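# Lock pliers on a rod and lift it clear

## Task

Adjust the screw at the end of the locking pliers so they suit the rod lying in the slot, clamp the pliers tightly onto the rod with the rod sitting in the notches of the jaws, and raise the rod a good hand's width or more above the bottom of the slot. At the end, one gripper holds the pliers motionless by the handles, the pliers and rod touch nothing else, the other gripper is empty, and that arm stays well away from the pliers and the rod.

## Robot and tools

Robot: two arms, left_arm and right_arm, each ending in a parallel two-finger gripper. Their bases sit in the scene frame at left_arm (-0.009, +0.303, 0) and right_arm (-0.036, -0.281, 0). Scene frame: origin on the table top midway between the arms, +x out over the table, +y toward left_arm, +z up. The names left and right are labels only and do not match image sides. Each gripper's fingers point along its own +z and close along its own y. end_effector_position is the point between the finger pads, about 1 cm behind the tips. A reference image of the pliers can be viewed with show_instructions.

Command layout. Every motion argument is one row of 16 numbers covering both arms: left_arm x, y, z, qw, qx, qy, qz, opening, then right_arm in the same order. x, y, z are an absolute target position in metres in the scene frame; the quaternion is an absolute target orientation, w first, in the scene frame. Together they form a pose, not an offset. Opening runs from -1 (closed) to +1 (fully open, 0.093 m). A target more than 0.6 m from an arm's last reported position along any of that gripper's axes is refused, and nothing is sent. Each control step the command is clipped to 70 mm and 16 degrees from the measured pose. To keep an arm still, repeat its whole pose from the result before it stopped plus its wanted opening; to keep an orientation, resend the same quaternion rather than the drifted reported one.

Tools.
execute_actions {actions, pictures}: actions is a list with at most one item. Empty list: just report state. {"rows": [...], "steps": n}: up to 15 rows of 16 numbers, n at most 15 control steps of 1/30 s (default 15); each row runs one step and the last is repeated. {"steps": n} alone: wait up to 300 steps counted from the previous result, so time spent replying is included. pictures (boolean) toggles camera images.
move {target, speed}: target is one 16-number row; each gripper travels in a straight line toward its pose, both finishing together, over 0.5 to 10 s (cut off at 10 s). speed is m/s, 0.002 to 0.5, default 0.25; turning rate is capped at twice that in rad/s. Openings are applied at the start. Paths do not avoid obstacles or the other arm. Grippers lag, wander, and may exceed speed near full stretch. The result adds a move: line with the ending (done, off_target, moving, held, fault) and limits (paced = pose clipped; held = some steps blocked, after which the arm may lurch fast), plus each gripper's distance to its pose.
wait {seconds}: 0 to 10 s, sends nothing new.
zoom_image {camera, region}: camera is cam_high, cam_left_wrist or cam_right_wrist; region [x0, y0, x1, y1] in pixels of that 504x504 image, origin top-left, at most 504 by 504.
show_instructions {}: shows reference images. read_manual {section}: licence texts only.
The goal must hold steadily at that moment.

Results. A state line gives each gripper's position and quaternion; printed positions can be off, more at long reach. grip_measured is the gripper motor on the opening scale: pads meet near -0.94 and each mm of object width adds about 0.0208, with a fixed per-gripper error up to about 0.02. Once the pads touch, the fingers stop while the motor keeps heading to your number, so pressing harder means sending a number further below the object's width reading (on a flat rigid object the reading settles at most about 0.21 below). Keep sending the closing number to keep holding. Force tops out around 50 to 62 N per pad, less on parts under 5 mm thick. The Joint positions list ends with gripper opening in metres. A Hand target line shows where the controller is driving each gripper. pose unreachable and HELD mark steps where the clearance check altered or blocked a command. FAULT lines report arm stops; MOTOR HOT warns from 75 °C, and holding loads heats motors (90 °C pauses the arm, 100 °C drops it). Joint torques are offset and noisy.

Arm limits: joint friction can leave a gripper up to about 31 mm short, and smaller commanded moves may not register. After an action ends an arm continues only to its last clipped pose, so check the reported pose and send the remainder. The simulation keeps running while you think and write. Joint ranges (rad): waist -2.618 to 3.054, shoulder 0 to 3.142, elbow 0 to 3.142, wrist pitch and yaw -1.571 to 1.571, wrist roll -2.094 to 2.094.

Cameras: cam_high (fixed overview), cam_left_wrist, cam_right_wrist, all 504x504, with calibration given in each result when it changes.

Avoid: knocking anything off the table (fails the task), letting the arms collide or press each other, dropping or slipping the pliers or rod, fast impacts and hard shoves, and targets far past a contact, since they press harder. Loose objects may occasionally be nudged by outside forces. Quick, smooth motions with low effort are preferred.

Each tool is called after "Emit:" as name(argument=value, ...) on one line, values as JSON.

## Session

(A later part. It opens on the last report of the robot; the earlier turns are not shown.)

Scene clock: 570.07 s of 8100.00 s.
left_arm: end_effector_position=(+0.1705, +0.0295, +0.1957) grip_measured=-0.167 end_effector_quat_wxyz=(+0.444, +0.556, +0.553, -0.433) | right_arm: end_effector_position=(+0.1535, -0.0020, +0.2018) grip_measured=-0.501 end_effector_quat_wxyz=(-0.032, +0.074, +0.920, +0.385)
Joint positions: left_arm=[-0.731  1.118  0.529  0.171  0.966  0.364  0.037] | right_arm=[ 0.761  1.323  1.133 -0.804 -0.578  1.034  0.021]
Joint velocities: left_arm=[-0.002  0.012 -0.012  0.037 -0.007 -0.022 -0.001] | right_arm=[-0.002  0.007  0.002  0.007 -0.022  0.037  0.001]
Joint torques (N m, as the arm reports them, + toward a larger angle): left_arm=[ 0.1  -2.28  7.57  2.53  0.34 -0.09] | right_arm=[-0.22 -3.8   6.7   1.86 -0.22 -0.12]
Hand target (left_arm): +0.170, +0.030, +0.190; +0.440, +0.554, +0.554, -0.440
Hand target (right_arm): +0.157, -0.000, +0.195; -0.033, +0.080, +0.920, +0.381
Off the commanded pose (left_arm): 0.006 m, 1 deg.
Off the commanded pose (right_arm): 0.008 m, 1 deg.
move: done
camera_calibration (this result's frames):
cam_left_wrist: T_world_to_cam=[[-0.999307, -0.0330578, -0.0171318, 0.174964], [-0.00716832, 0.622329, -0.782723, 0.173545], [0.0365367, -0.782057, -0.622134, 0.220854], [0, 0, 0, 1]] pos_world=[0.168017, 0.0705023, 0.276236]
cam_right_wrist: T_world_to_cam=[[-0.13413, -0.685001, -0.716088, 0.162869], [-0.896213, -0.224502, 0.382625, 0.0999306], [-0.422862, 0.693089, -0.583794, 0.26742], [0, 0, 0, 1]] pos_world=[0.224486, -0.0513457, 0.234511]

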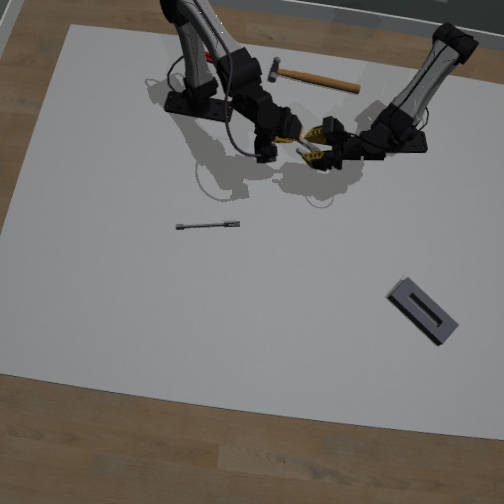

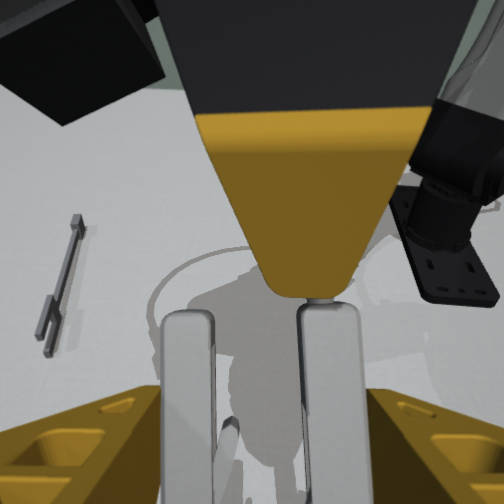

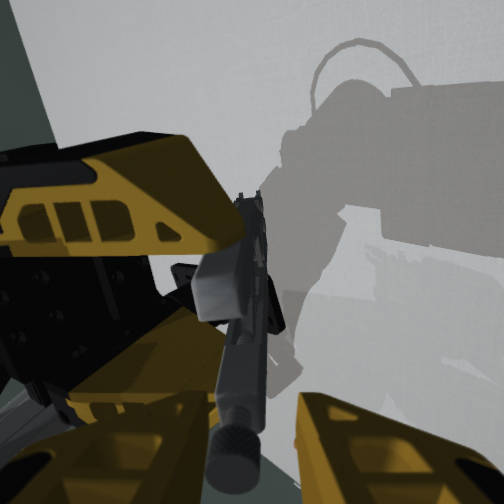

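Emit:
move(target=[0.17,0.03,0.19,0.4402,0.5534,0.5534,-0.4402,-0.2,0.15,0.002,0.203,-0.0333,0.0805,0.9204,0.3812,-0.5], speed=0.03)

Emit:
move(target=[0.17,0.03,0.19,0.4402,0.5534,0.5534,-0.4402,-0.2,0.15,0.002,0.203,-0.0333,0.0805,0.9204,0.3812,-0.88], speed=0.03)

Scene clock: 573.97 s of 8100.00 s.
left_arm: end_effector_position=(+0.1705, +0.0295, +0.1956) grip_measured=-0.167 end_effector_quat_wxyz=(+0.443, +0.556, +0.554, -0.433) | right_arm: end_effector_position=(+0.1502, +0.0005, +0.2009) grip_measured=-0.501 end_effector_quat_wxyz=(-0.035, +0.079, +0.921, +0.381)
Joint positions: left_arm=[-0.731  1.118  0.529  0.17   0.966  0.364  0.037] | right_arm=[ 0.779  1.323  1.133 -0.803 -0.566  1.059  0.021]
Joint velocities: left_arm=[-0.007 -0.012  0.007  0.051 -0.051  0.007  0.   ] | right_arm=[ 0.007 -0.012 -0.012 -0.022  0.022  0.007 -0.001]
Joint torques (N m, as the arm reports them, + toward a larger angle): left_arm=[ 0.09 -2.35  7.52  2.54  0.37 -0.1 ] | right_arm=[ 0.35 -5.26  7.92  1.61 -0.21 -0.06]
Hand target (left_arm): +0.170, +0.030, +0.190; +0.440, +0.554, +0.554, -0.440
Hand target (right_arm): +0.150, +0.002, +0.203; -0.033, +0.080, +0.920, +0.381
Off the commanded pose (left_arm): 0.006 m, 1 deg.
Off the commanded pose (right_arm): 0.003 m, 0 deg.
move: done
camera_calibration (this result's frames):
cam_left_wrist: T_world_to_cam=[[-0.999318, -0.0330511, -0.0164969, 0.174796], [-0.00767597, 0.622643, -0.782468, 0.173462], [0.0361331, -0.781807, -0.622472, 0.220931], [0, 0, 0, 1]] pos_world=[0.168025, 0.0704977, 0.276136]
cam_right_wrist: T_world_to_cam=[[-0.146255, -0.689352, -0.709509, 0.163985], [-0.8934, -0.215937, 0.393963, 0.0951169], [-0.424788, 0.691495, -0.584286, 0.264202], [0, 0, 0, 1]] pos_world=[0.221191, -0.0491114, 0.233246]

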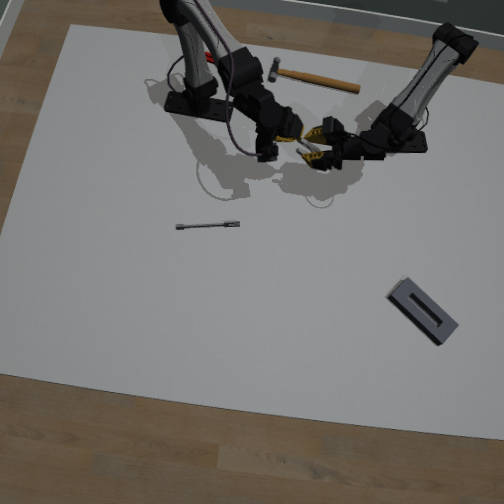

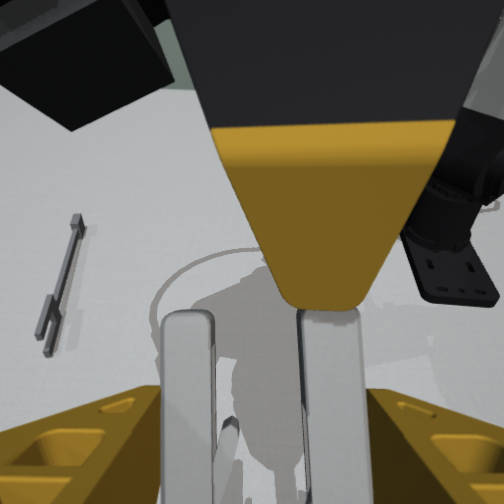

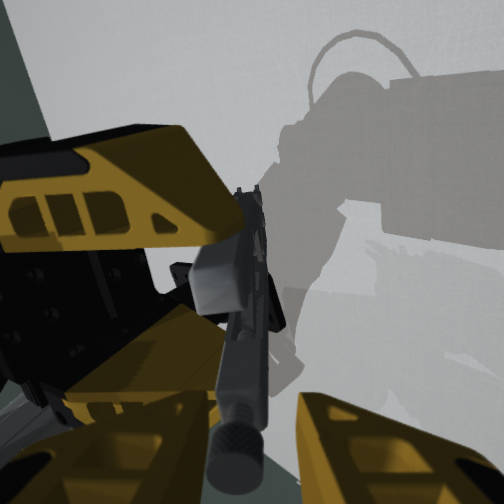

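Scene clock: 574.67 s of 8100.00 s.
left_arm: end_effector_position=(+0.1700, +0.0295, +0.1951) grip_measured=-0.167 end_effector_quat_wxyz=(+0.442, +0.556, +0.554, -0.434) | right_arm: end_effector_position=(+0.1502, +0.0015, +0.2017) grip_measured=-0.864 end_effector_quat_wxyz=(-0.034, +0.077, +0.920, +0.383)
Joint positions: left_arm=[-0.731  1.118  0.529  0.167  0.967  0.364  0.037] | right_arm=[ 0.78   1.323  1.133 -0.798 -0.568  1.059  0.004]
Joint velocities: left_arm=[-0.002 -0.002  0.002 -0.051 -0.022 -0.007  0.001] | right_arm=[-0.022 -0.017  0.002  0.022  0.037  0.007  0.   ]
Joint torques (N m, as the arm reports them, + toward a larger angle): left_arm=[ 0.18 -2.37  7.61  2.56  0.33 -0.06] | right_arm=[ 0.16 -5.26  7.97  1.57 -0.21 -0.06]
Hand target (left_arm): +0.170, +0.030, +0.190; +0.440, +0.554, +0.554, -0.440
Hand target (right_arm): +0.150, +0.002, +0.203; -0.033, +0.081, +0.920, +0.381
Off the commanded pose (left_arm): 0.005 m, 1 deg.
Off the commanded pose (right_arm): 0.001 m, 0 deg.
move: done
camera_calibration (this result's frames):
cam_left_wrist: T_world_to_cam=[[-0.999399, -0.0319506, -0.0134664, 0.173752], [-0.0094146, 0.623859, -0.78148, 0.173115], [0.0333699, -0.780883, -0.623785, 0.221377], [0, 0, 0, 1]] pos_world=[0.16789, 0.0704215, 0.275717]
cam_right_wrist: T_world_to_cam=[[-0.142368, -0.686371, -0.71318, 0.165426], [-0.894007, -0.220082, 0.390275, 0.0959241], [-0.424832, 0.693151, -0.582288, 0.263544], [0, 0, 0, 1]] pos_world=[0.22127, -0.0480207, 0.234]

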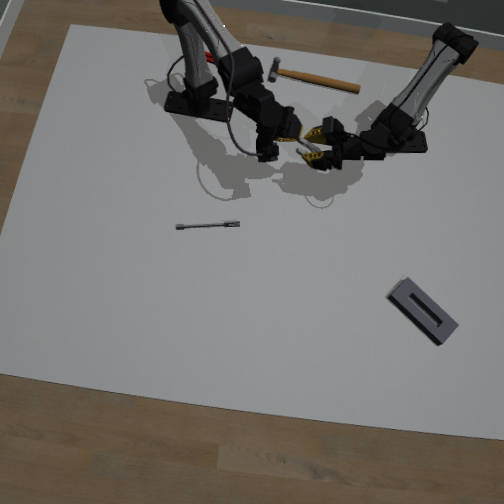

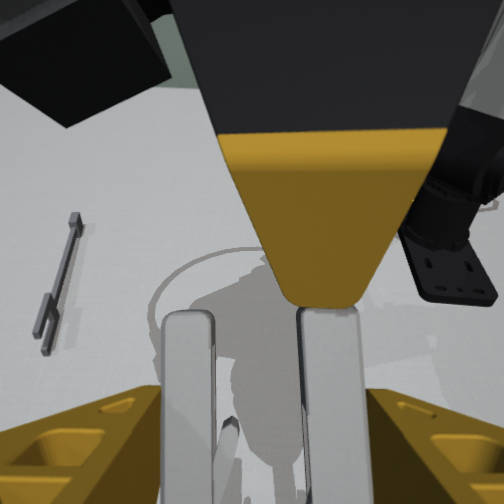

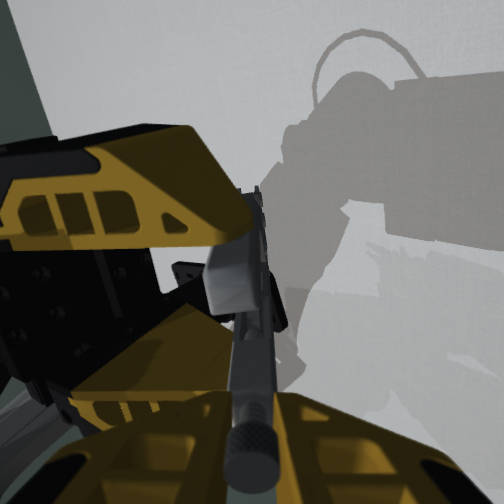

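Emit:
move(target=[0.17,0.03,0.19,0.4402,0.5534,0.5534,-0.4402,-0.2,0.151,0.0,0.204,0.2460,-0.5939,0.7077,0.2932,-0.88], speed=0.4)

Emit:
move(target=[0.17,0.03,0.19,0.4402,0.5534,0.5534,-0.4402,-0.2,0.151,0.0,0.204,0.3812,-0.9204,0.0805,0.0333,-0.88], speed=0.4)

Emit:
move(target=[0.17,0.03,0.19,0.4402,0.5534,0.5534,-0.4402,-0.2,0.151,0.0,0.204,0.3812,-0.9204,0.0805,0.0333,-0.4], speed=0.4)

Scene clock: 580.77 s of 8100.00 s.
left_arm: end_effector_position=(+0.1689, +0.0294, +0.1955) grip_measured=-0.167 end_effector_quat_wxyz=(+0.444, +0.562, +0.547, -0.433) | right_arm: end_effector_position=(+0.1488, +0.0031, +0.2033) grip_measured=-0.865 end_effector_quat_wxyz=(+0.243, -0.587, +0.709, +0.305)
Joint positions: left_arm=[-0.731  1.118  0.529  0.167  0.974  0.383  0.037] | right_arm=[ 0.78   1.323  1.133 -0.794 -0.583 -0.484  0.004]
Joint velocities: left_arm=[ 0.007  0.002  0.012  0.022  0.022 -0.022  0.   ] | right_arm=[ 0.022  0.007  0.002 -0.022 -0.051 -0.007  0.001]
Joint torques (N m, as the arm reports them, + toward a larger angle): left_arm=[ 0.1  -2.2   7.78  2.53  0.3  -0.26] | right_arm=[-0.53 -5.32  8.3   1.41 -0.18 -0.35]
Hand target (left_arm): +0.170, +0.030, +0.190; +0.440, +0.554, +0.554, -0.440
Hand target (right_arm): +0.151, +0.000, +0.204; +0.246, -0.594, +0.708, +0.293
Off the commanded pose (left_arm): 0.006 m, 2 deg.
Off the commanded pose (right_arm): 0.004 m, 2 deg.
move: done
camera_calibration (this result's frames):
cam_left_wrist: T_world_to_cam=[[-0.999337, -0.0210656, -0.0296921, 0.175429], [0.0101473, 0.622091, -0.78288, 0.170458], [0.034963, -0.782662, -0.621464, 0.220897], [0, 0, 0, 1]] pos_world=[0.16586, 0.0705428, 0.275937]
cam_right_wrist: T_world_to_cam=[[0.98547, -0.0956574, -0.140351, -0.118697], [-0.138985, -0.929136, -0.34262, 0.133186], [-0.0976314, 0.357149, -0.928931, 0.285609], [0, 0, 0, 1]] pos_world=[0.163367, 0.0103885, 0.294284]

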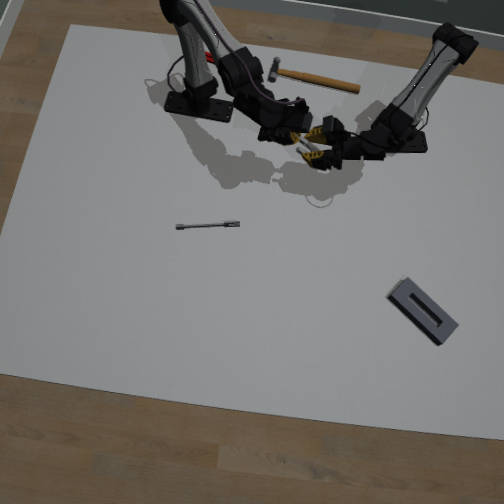

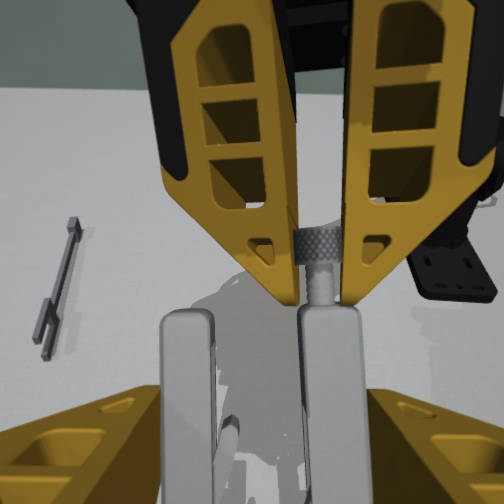

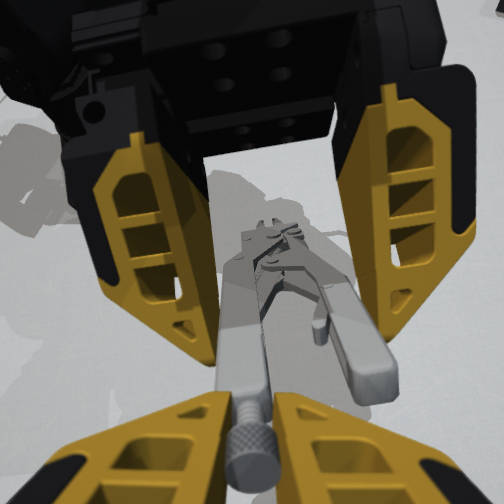

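Scene clock: 583.47 s of 8100.00 s.
left_arm: end_effector_position=(+0.1679, +0.0295, +0.1954) grip_measured=-0.167 end_effector_quat_wxyz=(+0.445, +0.565, +0.544, -0.433) | right_arm: end_effector_position=(+0.1484, +0.0022, +0.2024) grip_measured=-0.866 end_effector_quat_wxyz=(-0.385, +0.918, -0.083, -0.043)
Joint positions: left_arm=[-0.731  1.118  0.529  0.164  0.979  0.391  0.037] | right_arm=[ 0.78   1.323  1.133 -0.8   -0.58  -2.065  0.004]
Joint velocities: left_arm=[-0.002  0.002  0.007 -0.081  0.007  0.037  0.   ] | right_arm=[ 0.007 -0.017 -0.007 -0.051 -0.066  0.037 -0.001]
Joint torques (N m, as the arm reports them, + toward a larger angle): left_arm=[ 0.06 -2.22  7.8   2.53  0.22 -0.33] | right_arm=[-0.51 -5.24  8.19  1.37 -0.2  -0.25]
Hand target (left_arm): +0.170, +0.030, +0.190; +0.440, +0.554, +0.553, -0.440
Hand target (right_arm): +0.151, +0.000, +0.204; -0.381, +0.920, -0.081, -0.033
Off the commanded pose (left_arm): 0.006 m, 2 deg.
Off the commanded pose (right_arm): 0.004 m, 1 deg.
move: done
camera_calibration (this result's frames):
cam_left_wrist: T_world_to_cam=[[-0.999282, -0.0142045, -0.0351129, 0.1753], [0.0186872, 0.621457, -0.783226, 0.169077], [0.0329465, -0.78332, -0.620745, 0.221131], [0, 0, 0, 1]] pos_world=[0.164729, 0.0706322, 0.275847]
cam_right_wrist: T_world_to_cam=[[0.160628, 0.702872, 0.692943, -0.166528], [0.899587, -0.393133, 0.190237, -0.131138], [0.406131, 0.592805, -0.695442, 0.162522], [0, 0, 0, 1]] pos_world=[0.0787137, -0.0308511, 0.253367]

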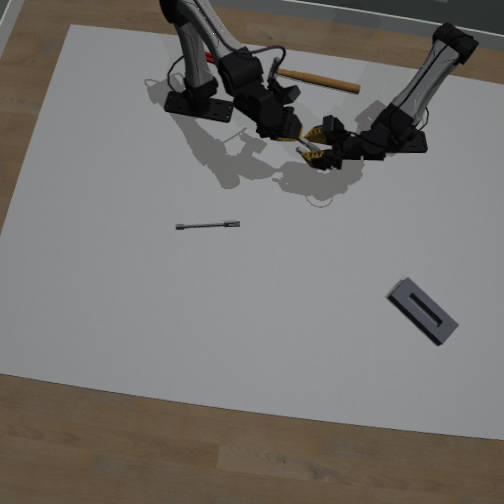

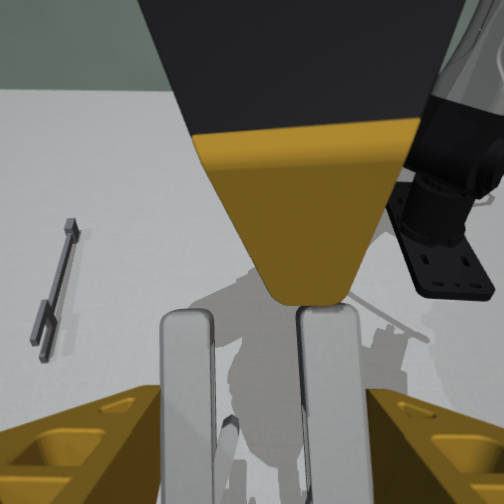

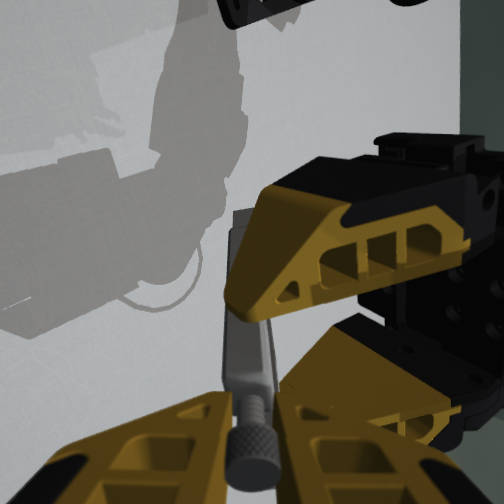

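Scene clock: 584.17 s of 8100.00 s.
left_arm: end_effector_position=(+0.1687, +0.0293, +0.1959) grip_measured=-0.167 end_effector_quat_wxyz=(+0.442, +0.558, +0.550, -0.437) | right_arm: end_effector_position=(+0.1492, +0.0014, +0.2015) grip_measured=-0.402 end_effector_quat_wxyz=(-0.383, +0.919, -0.082, -0.039)
Joint positions: left_arm=[-0.731  1.118  0.529  0.169  0.976  0.367  0.037] | right_arm=[ 0.78   1.323  1.133 -0.802 -0.572 -2.071  0.026]
Joint velocities: left_arm=[-0.002 -0.002 -0.002  0.11   0.037 -0.022 -0.001] | right_arm=[-0.012  0.002 -0.007  0.007  0.007  0.007  0.   ]
Joint torques (N m, as the arm reports them, + toward a larger angle): left_arm=[ 0.26 -2.25  7.64  2.52  0.25 -0.04] | right_arm=[-0.54 -5.23  8.21  1.37 -0.29 -0.18]
Hand target (left_arm): +0.170, +0.030, +0.190; +0.440, +0.554, +0.554, -0.440
Hand target (right_arm): +0.151, +0.000, +0.204; -0.381, +0.920, -0.081, -0.033
Off the commanded pose (left_arm): 0.006 m, 1 deg.
Off the commanded pose (right_arm): 0.003 m, 1 deg.
move: done
camera_calibration (this result's frames):
cam_left_wrist: T_world_to_cam=[[-0.999613, -0.023044, -0.0155987, 0.172617], [-0.00207201, 0.620641, -0.784092, 0.17323], [0.0277498, -0.783756, -0.620448, 0.222154], [0, 0, 0, 1]] pos_world=[0.166744, 0.0705791, 0.276356]
cam_right_wrist: T_world_to_cam=[[0.155645, 0.707295, 0.689571, -0.164052], [0.897996, -0.392155, 0.199545, -0.133698], [0.411556, 0.588174, -0.696185, 0.161423], [0, 0, 0, 1]] pos_world=[0.0791594, -0.0313421, 0.252185]

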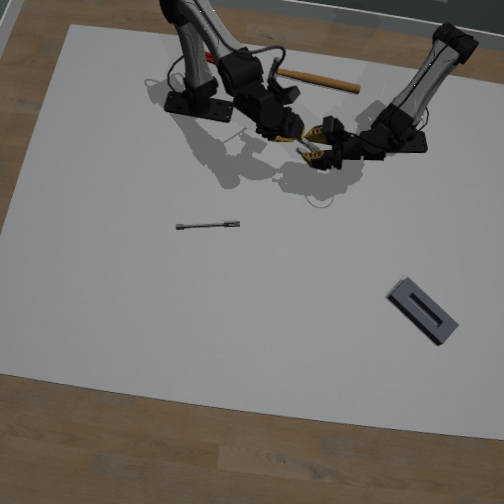

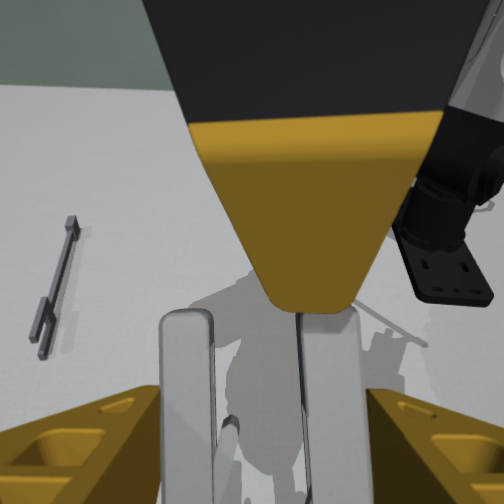

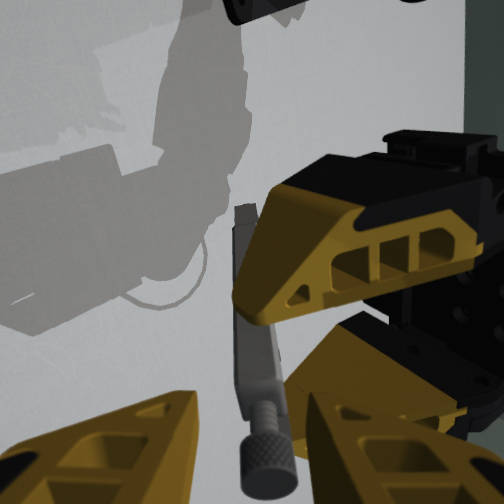

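Emit:
move(target=[0.17,0.03,0.19,0.4402,0.5534,0.5534,-0.4402,-0.2,0.15,-0.06,0.265,0.3812,-0.9204,0.0805,0.0333,-0.4], speed=0.15)

Emit:
move(target=[0.33,0.25,0.10,0.2756,0,0.9613,0,-0.2,0.2,-0.15,0.2,0.2460,-0.5939,0.7077,0.2932,-0.9], speed=0.2)

Scene clock: 593.30 s of 8100.00 s.
left_arm: end_effector_position=(+0.1694, +0.0293, +0.1960) grip_measured=-0.167 end_effector_quat_wxyz=(+0.442, +0.557, +0.551, -0.436) | right_arm: end_effector_position=(+0.1514, -0.0572, +0.2554) grip_measured=-0.402 end_effector_quat_wxyz=(-0.379, +0.913, -0.152, -0.019)
Joint positions: left_arm=[-0.731  1.118  0.529  0.171  0.972  0.364  0.037] | right_arm=[ 0.612  1.204  1.28  -1.1   -0.586 -2.094  0.026]
Joint velocities: left_arm=[-0.002 -0.002  0.012 -0.022  0.022 -0.037  0.   ] | right_arm=[ 0.027  0.007  0.022 -0.051  0.154 -0.022 -0.   ]
Joint torques (N m, as the arm reports them, + toward a larger angle): left_arm=[ 0.13 -2.37  7.79  2.52  0.29 -0.12] | right_arm=[-0.56 -4.68  8.71  1.31 -0.38 -0.19]
Hand target (left_arm): +0.170, +0.030, +0.190; +0.440, +0.554, +0.554, -0.440
Hand target (right_arm): +0.151, -0.059, +0.265; -0.386, +0.911, -0.146, -0.008
Off the commanded pose (left_arm): 0.006 m, 1 deg.
Off the commanded pose (right_arm): 0.010 m, 8 deg.
joint sent to its limit (right arm) — the command would take joint 6 (wrist roll) past its lower limit, so that joint was sent only as far as its limit.
move: off_target (right_arm)
camera_calibration (this result's frames):
cam_left_wrist: T_world_to_cam=[[-0.99952, -0.0266992, -0.0157324, 0.173389], [-0.00424224, 0.620771, -0.78398, 0.173665], [0.0306978, -0.783537, -0.620587, 0.221701], [0, 0, 0, 1]] pos_world=[0.167236, 0.0705341, 0.276462]
cam_right_wrist: T_world_to_cam=[[0.267685, 0.683505, 0.679092, -0.175711], [0.835611, -0.515582, 0.189551, -0.164395], [0.479687, 0.516716, -0.709158, 0.221381], [0, 0, 0, 1]] pos_world=[0.0782123, -0.0790512, 0.307479]

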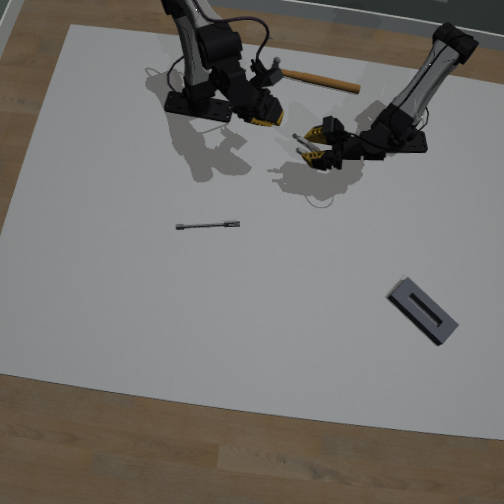

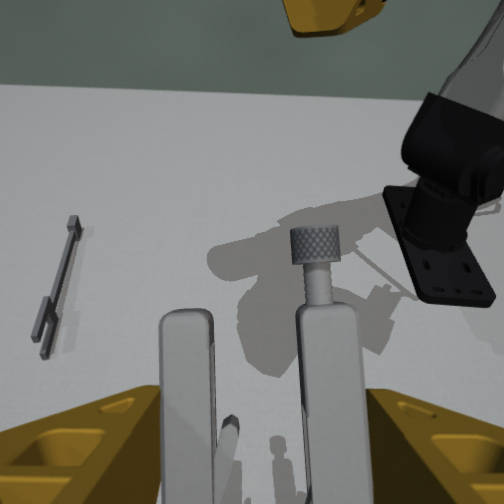

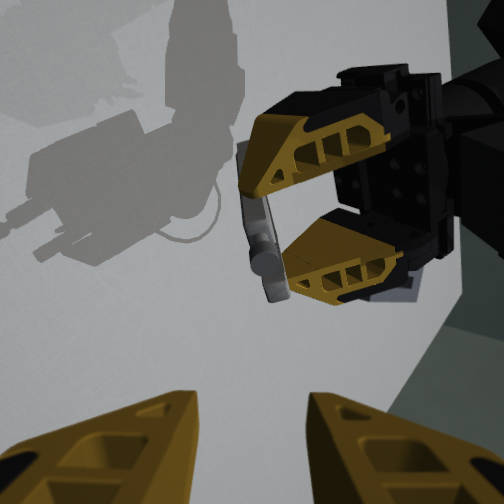

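Scene clock: 598.10 s of 8100.00 s.
left_arm: end_effector_position=(+0.3224, +0.2490, +0.0910) grip_measured=-0.168 end_effector_quat_wxyz=(+0.260, +0.017, +0.965, +0.005) | right_arm: end_effector_position=(+0.2016, -0.1485, +0.2062) grip_measured=-0.899 end_effector_quat_wxyz=(-0.258, +0.606, -0.697, -0.283)
Joint positions: left_arm=[-0.394  1.397  0.865 -0.523 -0.11  -0.154  0.037] | right_arm=[ 0.12   1.411  1.27  -1.349 -0.783 -1.34   0.002]
Joint velocities: left_arm=[ 0.002  0.002  0.002 -0.007  0.022  0.022  0.001] | right_arm=[-0.027  0.007 -0.022 -0.007  0.037 -0.022  0.001]
Joint torques (N m, as the arm reports them, + toward a larger angle): left_arm=[ 0.28 -5.26 12.14  1.61 -0.21 -0.07] | right_arm=[-0.9  -3.68  5.93  0.41 -0.59 -0.08]
Hand target (left_arm): +0.332, +0.251, +0.099; +0.271, +0.006, +0.962, +0.007
Hand target (right_arm): +0.199, -0.149, +0.201; +0.245, -0.594, +0.706, +0.298
Off the commanded pose (left_arm): 0.012 m, 3 deg.
Off the commanded pose (right_arm): 0.007 m, 3 deg.
move: off_target (left_arm, right_arm)
camera_calibration (this result's frames):
cam_left_wrist: T_world_to_cam=[[-0.0138493, -0.999073, -0.040762, 0.257177], [-0.996026, 0.0173711, -0.0873547, 0.362174], [0.0879818, 0.0393902, -0.995343, 0.134708], [0, 0, 0, 1]] pos_world=[0.352445, 0.245341, 0.176201]
cam_right_wrist: T_world_to_cam=[[0.994202, -0.0765731, -0.0754918, -0.197077], [-0.0976467, -0.936916, -0.335638, -0.0102711], [-0.0450287, 0.341064, -0.938961, 0.336669], [0, 0, 0, 1]] pos_world=[0.210091, -0.139539, 0.297794]

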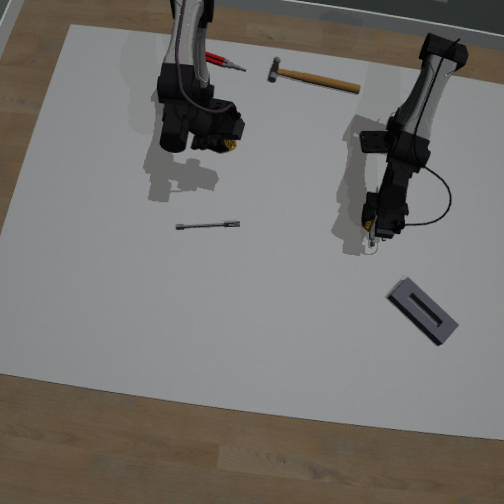

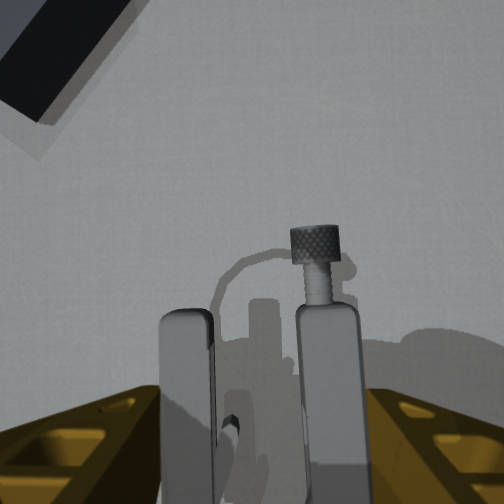

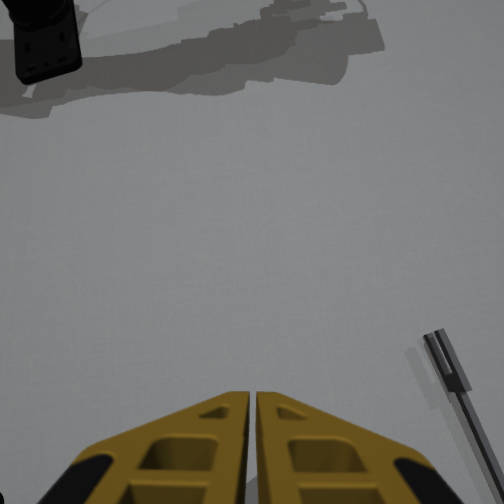

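Emit:
move(target=[0.33,0.25,0.035,0.2756,0,0.9613,0,-0.2,0.25,0.06,0.12,0.4545,-0.5417,0.5417,0.4545,-0.9], speed=0.1)

Scene clock: 604.80 s of 8100.00 s.
left_arm: end_effector_position=(+0.3327, +0.2470, +0.0425) grip_measured=-0.168 end_effector_quat_wxyz=(+0.278, +0.008, +0.961, +0.000) | right_arm: end_effector_position=(+0.2515, +0.0604, +0.1267) grip_measured=-0.899 end_effector_quat_wxyz=(-0.463, +0.542, -0.539, -0.448)
Joint positions: left_arm=[-0.394  1.503  0.725 -0.24  -0.112 -0.17   0.037] | right_arm=[ 0.614  1.865  0.782  0.771 -0.982 -0.281  0.002]
Joint velocities: left_arm=[ 0.002 -0.002  0.007  0.007 -0.037 -0.037 -0.001] | right_arm=[-0.012 -0.012 -0.002 -0.066 -0.066  0.007  0.   ]
Joint torques (N m, as the arm reports them, + toward a larger angle): left_arm=[ 0.21 -5.76  6.46  1.97 -0.18 -0.06] | right_arm=[ 0.28 -7.61  4.79  2.34 -0.14 -0.05]
Hand target (left_arm): +0.331, +0.250, +0.035; +0.275, +0.000, +0.961, +0.001
Hand target (right_arm): +0.248, +0.061, +0.119; -0.458, +0.540, -0.544, -0.450
Off the commanded pose (left_arm): 0.009 m, 1 deg.
Off the commanded pose (right_arm): 0.007 m, 1 deg.
move: done
camera_calibration (this result's frames):
cam_left_wrist: T_world_to_cam=[[0.00206117, -0.999657, -0.0261171, 0.24761], [-0.992221, 0.00120642, -0.124483, 0.372564], [0.124472, 0.0261705, -0.991878, 0.0765277], [0, 0, 0, 1]] pos_world=[0.35963, 0.245073, 0.128751]
cam_right_wrist: T_world_to_cam=[[0.999067, 0.00910533, 0.0422058, -0.25806], [0.039762, -0.57503, -0.817165, 0.168288], [0.0168291, 0.818081, -0.574856, 0.102491], [0, 0, 0, 1]] pos_world=[0.249403, 0.0152744, 0.207328]

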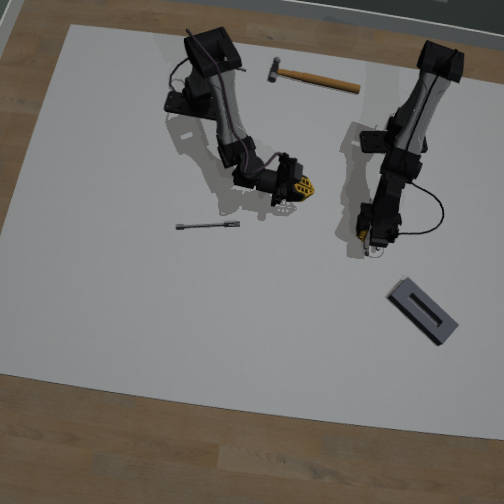

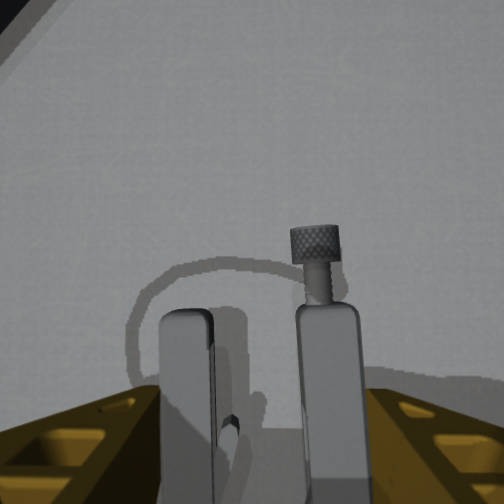

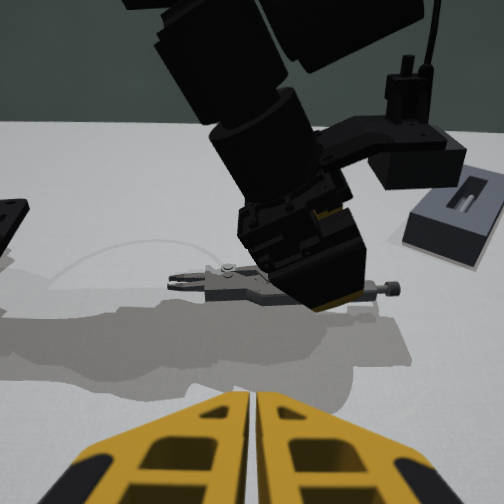

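Emit:
move(target=[0.33,0.25,0.01,0.2756,0,0.9613,0,-0.2,0.25,0.06,0.12,0.4545,-0.5417,0.5417,0.4545,-0.9], speed=0.03)

Scene clock: 608.30 s of 8100.00 s.
left_arm: end_effector_position=(+0.3336, +0.2468, +0.0222) grip_measured=-0.168 end_effector_quat_wxyz=(+0.282, +0.007, +0.959, -0.001) | right_arm: end_effector_position=(+0.2507, +0.0606, +0.1274) grip_measured=-0.899 end_effector_quat_wxyz=(-0.463, +0.543, -0.537, -0.450)
Joint positions: left_arm=[-0.394  1.556  0.674 -0.128 -0.112 -0.17   0.037] | right_arm=[ 0.614  1.865  0.782  0.774 -0.988 -0.28   0.002]
Joint velocities: left_arm=[ 0.002 -0.002 -0.002  0.022  0.037 -0.051 -0.   ] | right_arm=[ 0.012  0.002  0.002 -0.037 -0.007  0.022  0.001]
Joint torques (N m, as the arm reports them, + toward a larger angle): left_arm=[ 0.34 -4.72  5.58  2.01 -0.13 -0.08] | right_arm=[-0.46 -7.36  5.83  2.1  -0.29 -0.1 ]
Hand target (left_arm): +0.330, +0.250, +0.010; +0.275, -0.000, +0.961, +0.000
Hand target (right_arm): +0.250, +0.060, +0.120; -0.454, +0.542, -0.542, -0.455
Off the commanded pose (left_arm): 0.013 m, 1 deg.
Off the commanded pose (right_arm): 0.007 m, 1 deg.
move: off_target (left_arm)
camera_calibration (this result's frames):
cam_left_wrist: T_world_to_cam=[[0.00257029, -0.999703, -0.0242457, 0.246672], [-0.991267, 0.000649636, -0.13187, 0.370947], [0.131847, 0.0243729, -0.99097, 0.0542755], [0, 0, 0, 1]] pos_world=[0.359918, 0.245035, 0.108683]
cam_right_wrist: T_world_to_cam=[[0.999013, 0.0141707, 0.0420942, -0.257554], [0.0426223, -0.572442, -0.818837, 0.168277], [0.012493, 0.819823, -0.572481, 0.103467], [0, 0, 0, 1]] pos_world=[0.248835, 0.0151538, 0.207866]

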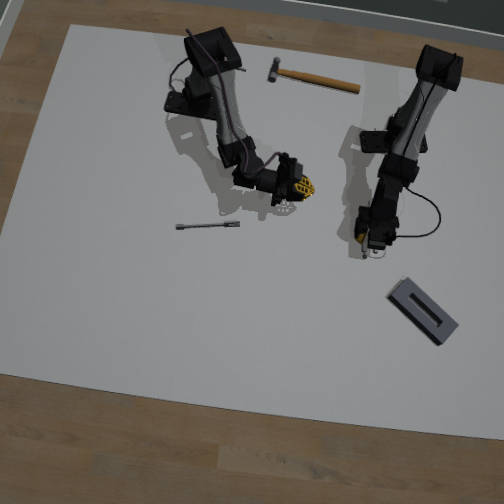

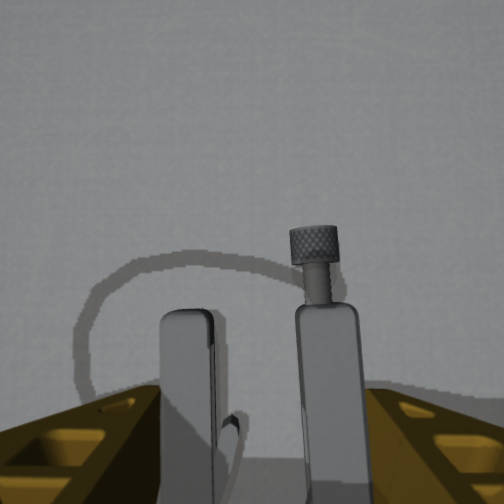

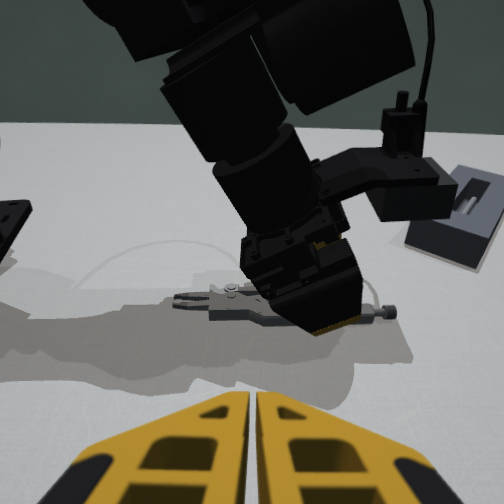

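Near table. Release and lift, looking at the jaws from above.

Emit:
move(target=[0.33,0.25,0.012,0.2756,0,0.9613,0,0.3,0.25,0.06,0.12,0.4545,-0.5417,0.5417,0.4545,-0.9], speed=0.03)

Emit:
move(target=[0.20,0.25,0.09,0.2164,0,0.9763,0,0.3,0.25,0.06,0.12,0.4545,-0.5417,0.5417,0.4545,-0.9], speed=0.12)

Scene clock: 612.50 s of 8100.00 s.
left_arm: end_effector_position=(+0.3367, +0.2461, +0.0242) grip_measured=+0.298 end_effector_quat_wxyz=(+0.289, +0.006, +0.957, -0.002) | right_arm: end_effector_position=(+0.2506, +0.0606, +0.1274) grip_measured=-0.899 end_effector_quat_wxyz=(-0.463, +0.543, -0.537, -0.450)
Joint positions: left_arm=[-0.394  1.556  0.674 -0.112 -0.112 -0.171  0.06 ] | right_arm=[ 0.614  1.865  0.782  0.774 -0.989 -0.28   0.002]
Joint velocities: left_arm=[ 0.002 -0.002 -0.007  0.022  0.007  0.022  0.001] | right_arm=[ 0.007  0.007  0.002 -0.007 -0.007 -0.037  0.   ]
Joint torques (N m, as the arm reports them, + toward a larger angle): left_arm=[ 0.27 -5.35  5.74  1.82 -0.19 -0.02] | right_arm=[-0.44 -7.37  5.87  2.09 -0.28 -0.1 ]
Hand target (left_arm): +0.330, +0.250, +0.012; +0.275, +0.000, +0.961, +0.000
Hand target (right_arm): +0.250, +0.060, +0.120; -0.454, +0.542, -0.542, -0.454
Off the commanded pose (left_arm): 0.014 m, 2 deg.
Off the commanded pose (right_arm): 0.007 m, 1 deg.
move: off_target (left_arm)
camera_calibration (this result's frames):
cam_left_wrist: T_world_to_cam=[[0.0035496, -0.999786, -0.0204005, 0.245635], [-0.989138, -0.000512557, -0.146987, 0.374162], [0.146945, 0.0207006, -0.988928, 0.0516007], [0, 0, 0, 1]] pos_world=[0.361644, 0.244706, 0.111037]
cam_right_wrist: T_world_to_cam=[[0.99901, 0.0145297, 0.0420349, -0.257506], [0.0427806, -0.572346, -0.818896, 0.168257], [0.0121602, 0.819884, -0.572401, 0.103544], [0, 0, 0, 1]] pos_world=[0.248794, 0.0151484, 0.207878]

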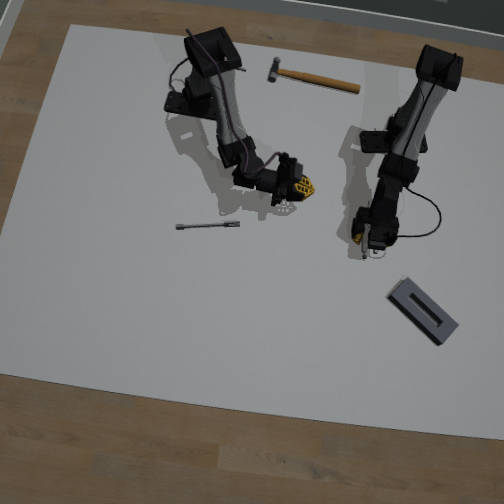

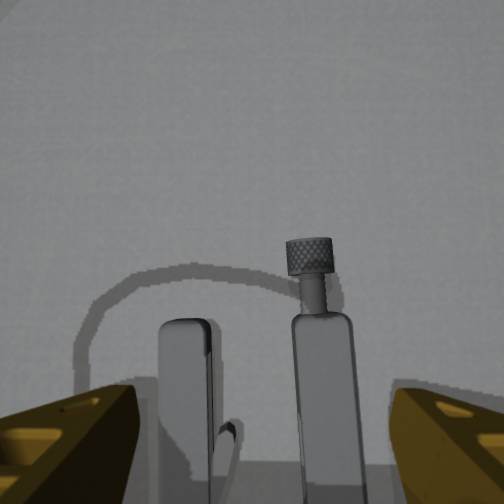

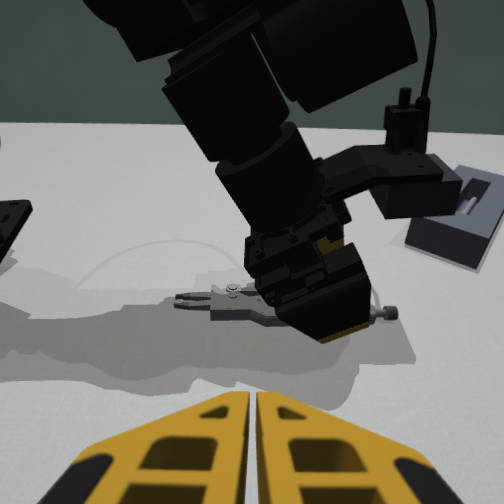

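Scene clock: 614.43 s of 8100.00 s.
left_arm: end_effector_position=(+0.2017, +0.2476, +0.0880) grip_measured=+0.298 end_effector_quat_wxyz=(+0.214, +0.000, +0.977, -0.004) | right_arm: end_effector_position=(+0.2506, +0.0606, +0.1274) grip_measured=-0.899 end_effector_quat_wxyz=(-0.463, +0.543, -0.537, -0.450)
Joint positions: left_arm=[-0.547  0.964  0.638 -0.837 -0.144 -0.34   0.06 ] | right_arm=[ 0.614  1.865  0.782  0.774 -0.989 -0.28   0.002]
Joint velocities: left_arm=[-0.002 -0.007  0.002 -0.022  0.007 -0.066 -0.001] | right_arm=[-0.022  0.022 -0.007 -0.051  0.022  0.066 -0.   ]
Joint torques (N m, as the arm reports them, + toward a larger angle): left_arm=[-1.12 -3.51  8.68  1.23 -0.31 -0.07] | right_arm=[-0.44 -7.4   5.81  2.08 -0.28 -0.09]
Hand target (left_arm): +0.198, +0.248, +0.089; +0.215, -0.000, +0.977, -0.004
Hand target (right_arm): +0.250, +0.060, +0.120; -0.454, +0.542, -0.542, -0.454
Off the commanded pose (left_arm): 0.004 m, 1 deg.
Off the commanded pose (right_arm): 0.007 m, 1 deg.
move: done
camera_calibration (this result's frames):
cam_left_wrist: T_world_to_cam=[[0.0117049, -0.999822, -0.0148152, 0.246715], [-0.999901, -0.0118193, 0.00765475, 0.241361], [-0.00782849, 0.0147241, -0.999861, 0.168138], [0, 0, 0, 1]] pos_world=[0.239765, 0.247048, 0.169922]
cam_right_wrist: T_world_to_cam=[[0.99901, 0.0145297, 0.0420349, -0.257506], [0.0427806, -0.572346, -0.818896, 0.168257], [0.0121602, 0.819884, -0.572401, 0.103544], [0, 0, 0, 1]] pos_world=[0.248794, 0.0151484, 0.207878]

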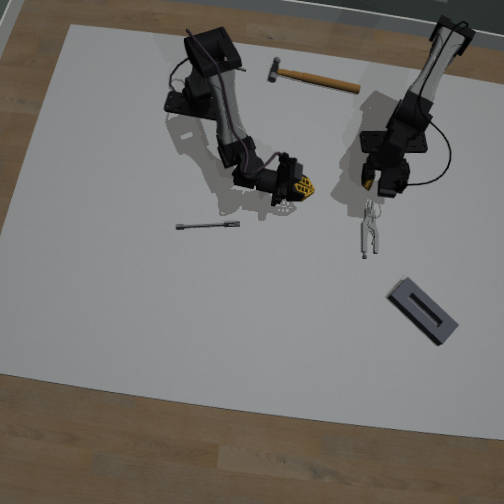

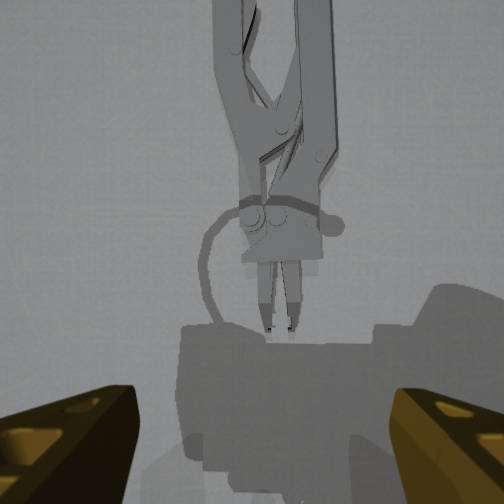

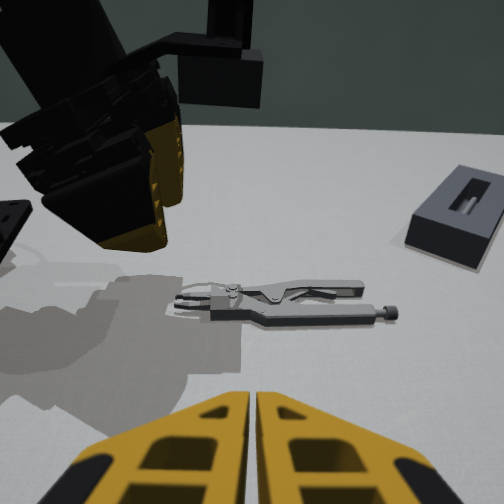

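Emit:
zoom_image(camera="cam_left_wrist", region=[250,280,310,340])

Region (250, 280, 310, 340) of cam_left_wrist's 504x504 image, scaled by 8.400, with more detail than that image has.

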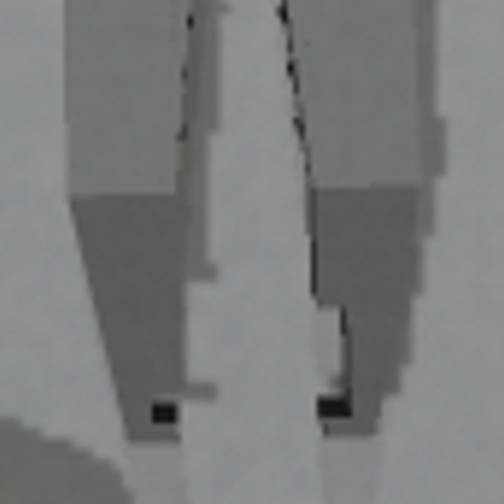

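Emit:
move(target=[0.352,0.249,0.06,0.0872,0,0.9962,0,-1,0.25,0.06,0.12,0.4545,-0.5417,0.5417,0.4545,-0.9], speed=0.15)

Scene clock: 627.03 s of 8100.00 s.
left_arm: end_effector_position=(+0.3489, +0.2506, +0.0581) grip_measured=-0.977 end_effector_quat_wxyz=(+0.090, -0.000, +0.996, +0.003) | right_arm: end_effector_position=(+0.2506, +0.0606, +0.1274) grip_measured=-0.899 end_effector_quat_wxyz=(-0.463, +0.543, -0.537, -0.450)
Joint positions: left_arm=[-0.34   1.792  1.252 -0.854 -0.036 -0.16   0.   ] | right_arm=[ 0.614  1.865  0.782  0.774 -0.989 -0.28   0.002]
Joint velocities: left_arm=[ 0.012  0.002 -0.012 -0.051  0.007  0.007  0.   ] | right_arm=[ 0.012 -0.012  0.002  0.037 -0.066 -0.051 -0.001]
Joint torques (N m, as the arm reports them, + toward a larger angle): left_arm=[ 0.24 -8.73 10.81  0.72 -0.07  0.11] | right_arm=[-0.46 -7.38  5.79  2.1  -0.28 -0.1 ]
Hand target (left_arm): +0.353, +0.252, +0.059; +0.089, +0.001, +0.996, +0.002
Hand target (right_arm): +0.250, +0.060, +0.120; -0.454, +0.542, -0.542, -0.454
Off the commanded pose (left_arm): 0.004 m, 1 deg.
Off the commanded pose (right_arm): 0.007 m, 1 deg.
move: done
camera_calibration (this result's frames):
cam_left_wrist: T_world_to_cam=[[0.00845334, -0.999417, -0.0330673, 0.249627], [-0.966613, -0.0166361, 0.255699, 0.36406], [-0.2561, 0.0298018, -0.966191, 0.220281], [0, 0, 0, 1]] pos_world=[0.406209, 0.248973, 0.127998]
cam_right_wrist: T_world_to_cam=[[0.99901, 0.0145297, 0.0420349, -0.257506], [0.0427806, -0.572346, -0.818896, 0.168257], [0.0121602, 0.819884, -0.572401, 0.103544], [0, 0, 0, 1]] pos_world=[0.248794, 0.0151484, 0.207878]

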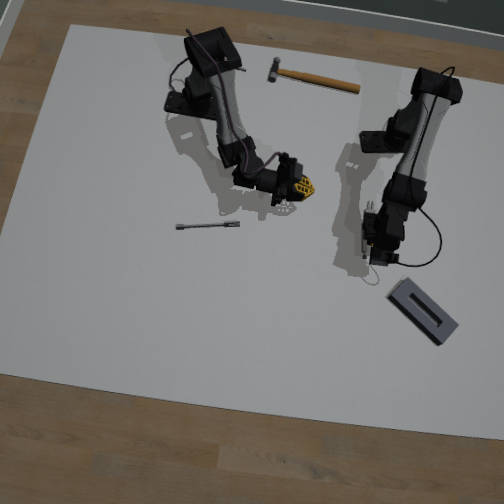

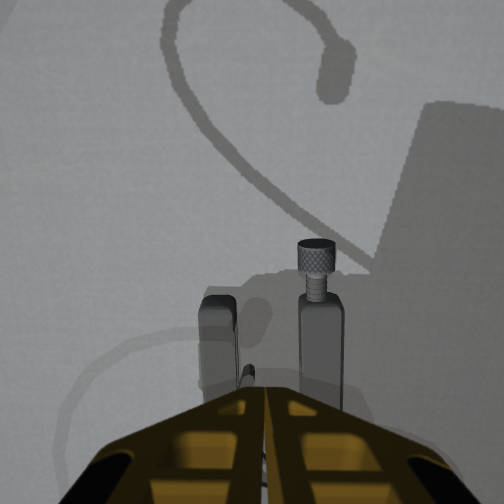

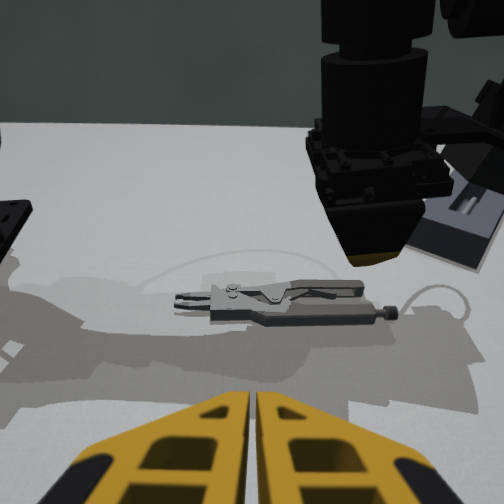

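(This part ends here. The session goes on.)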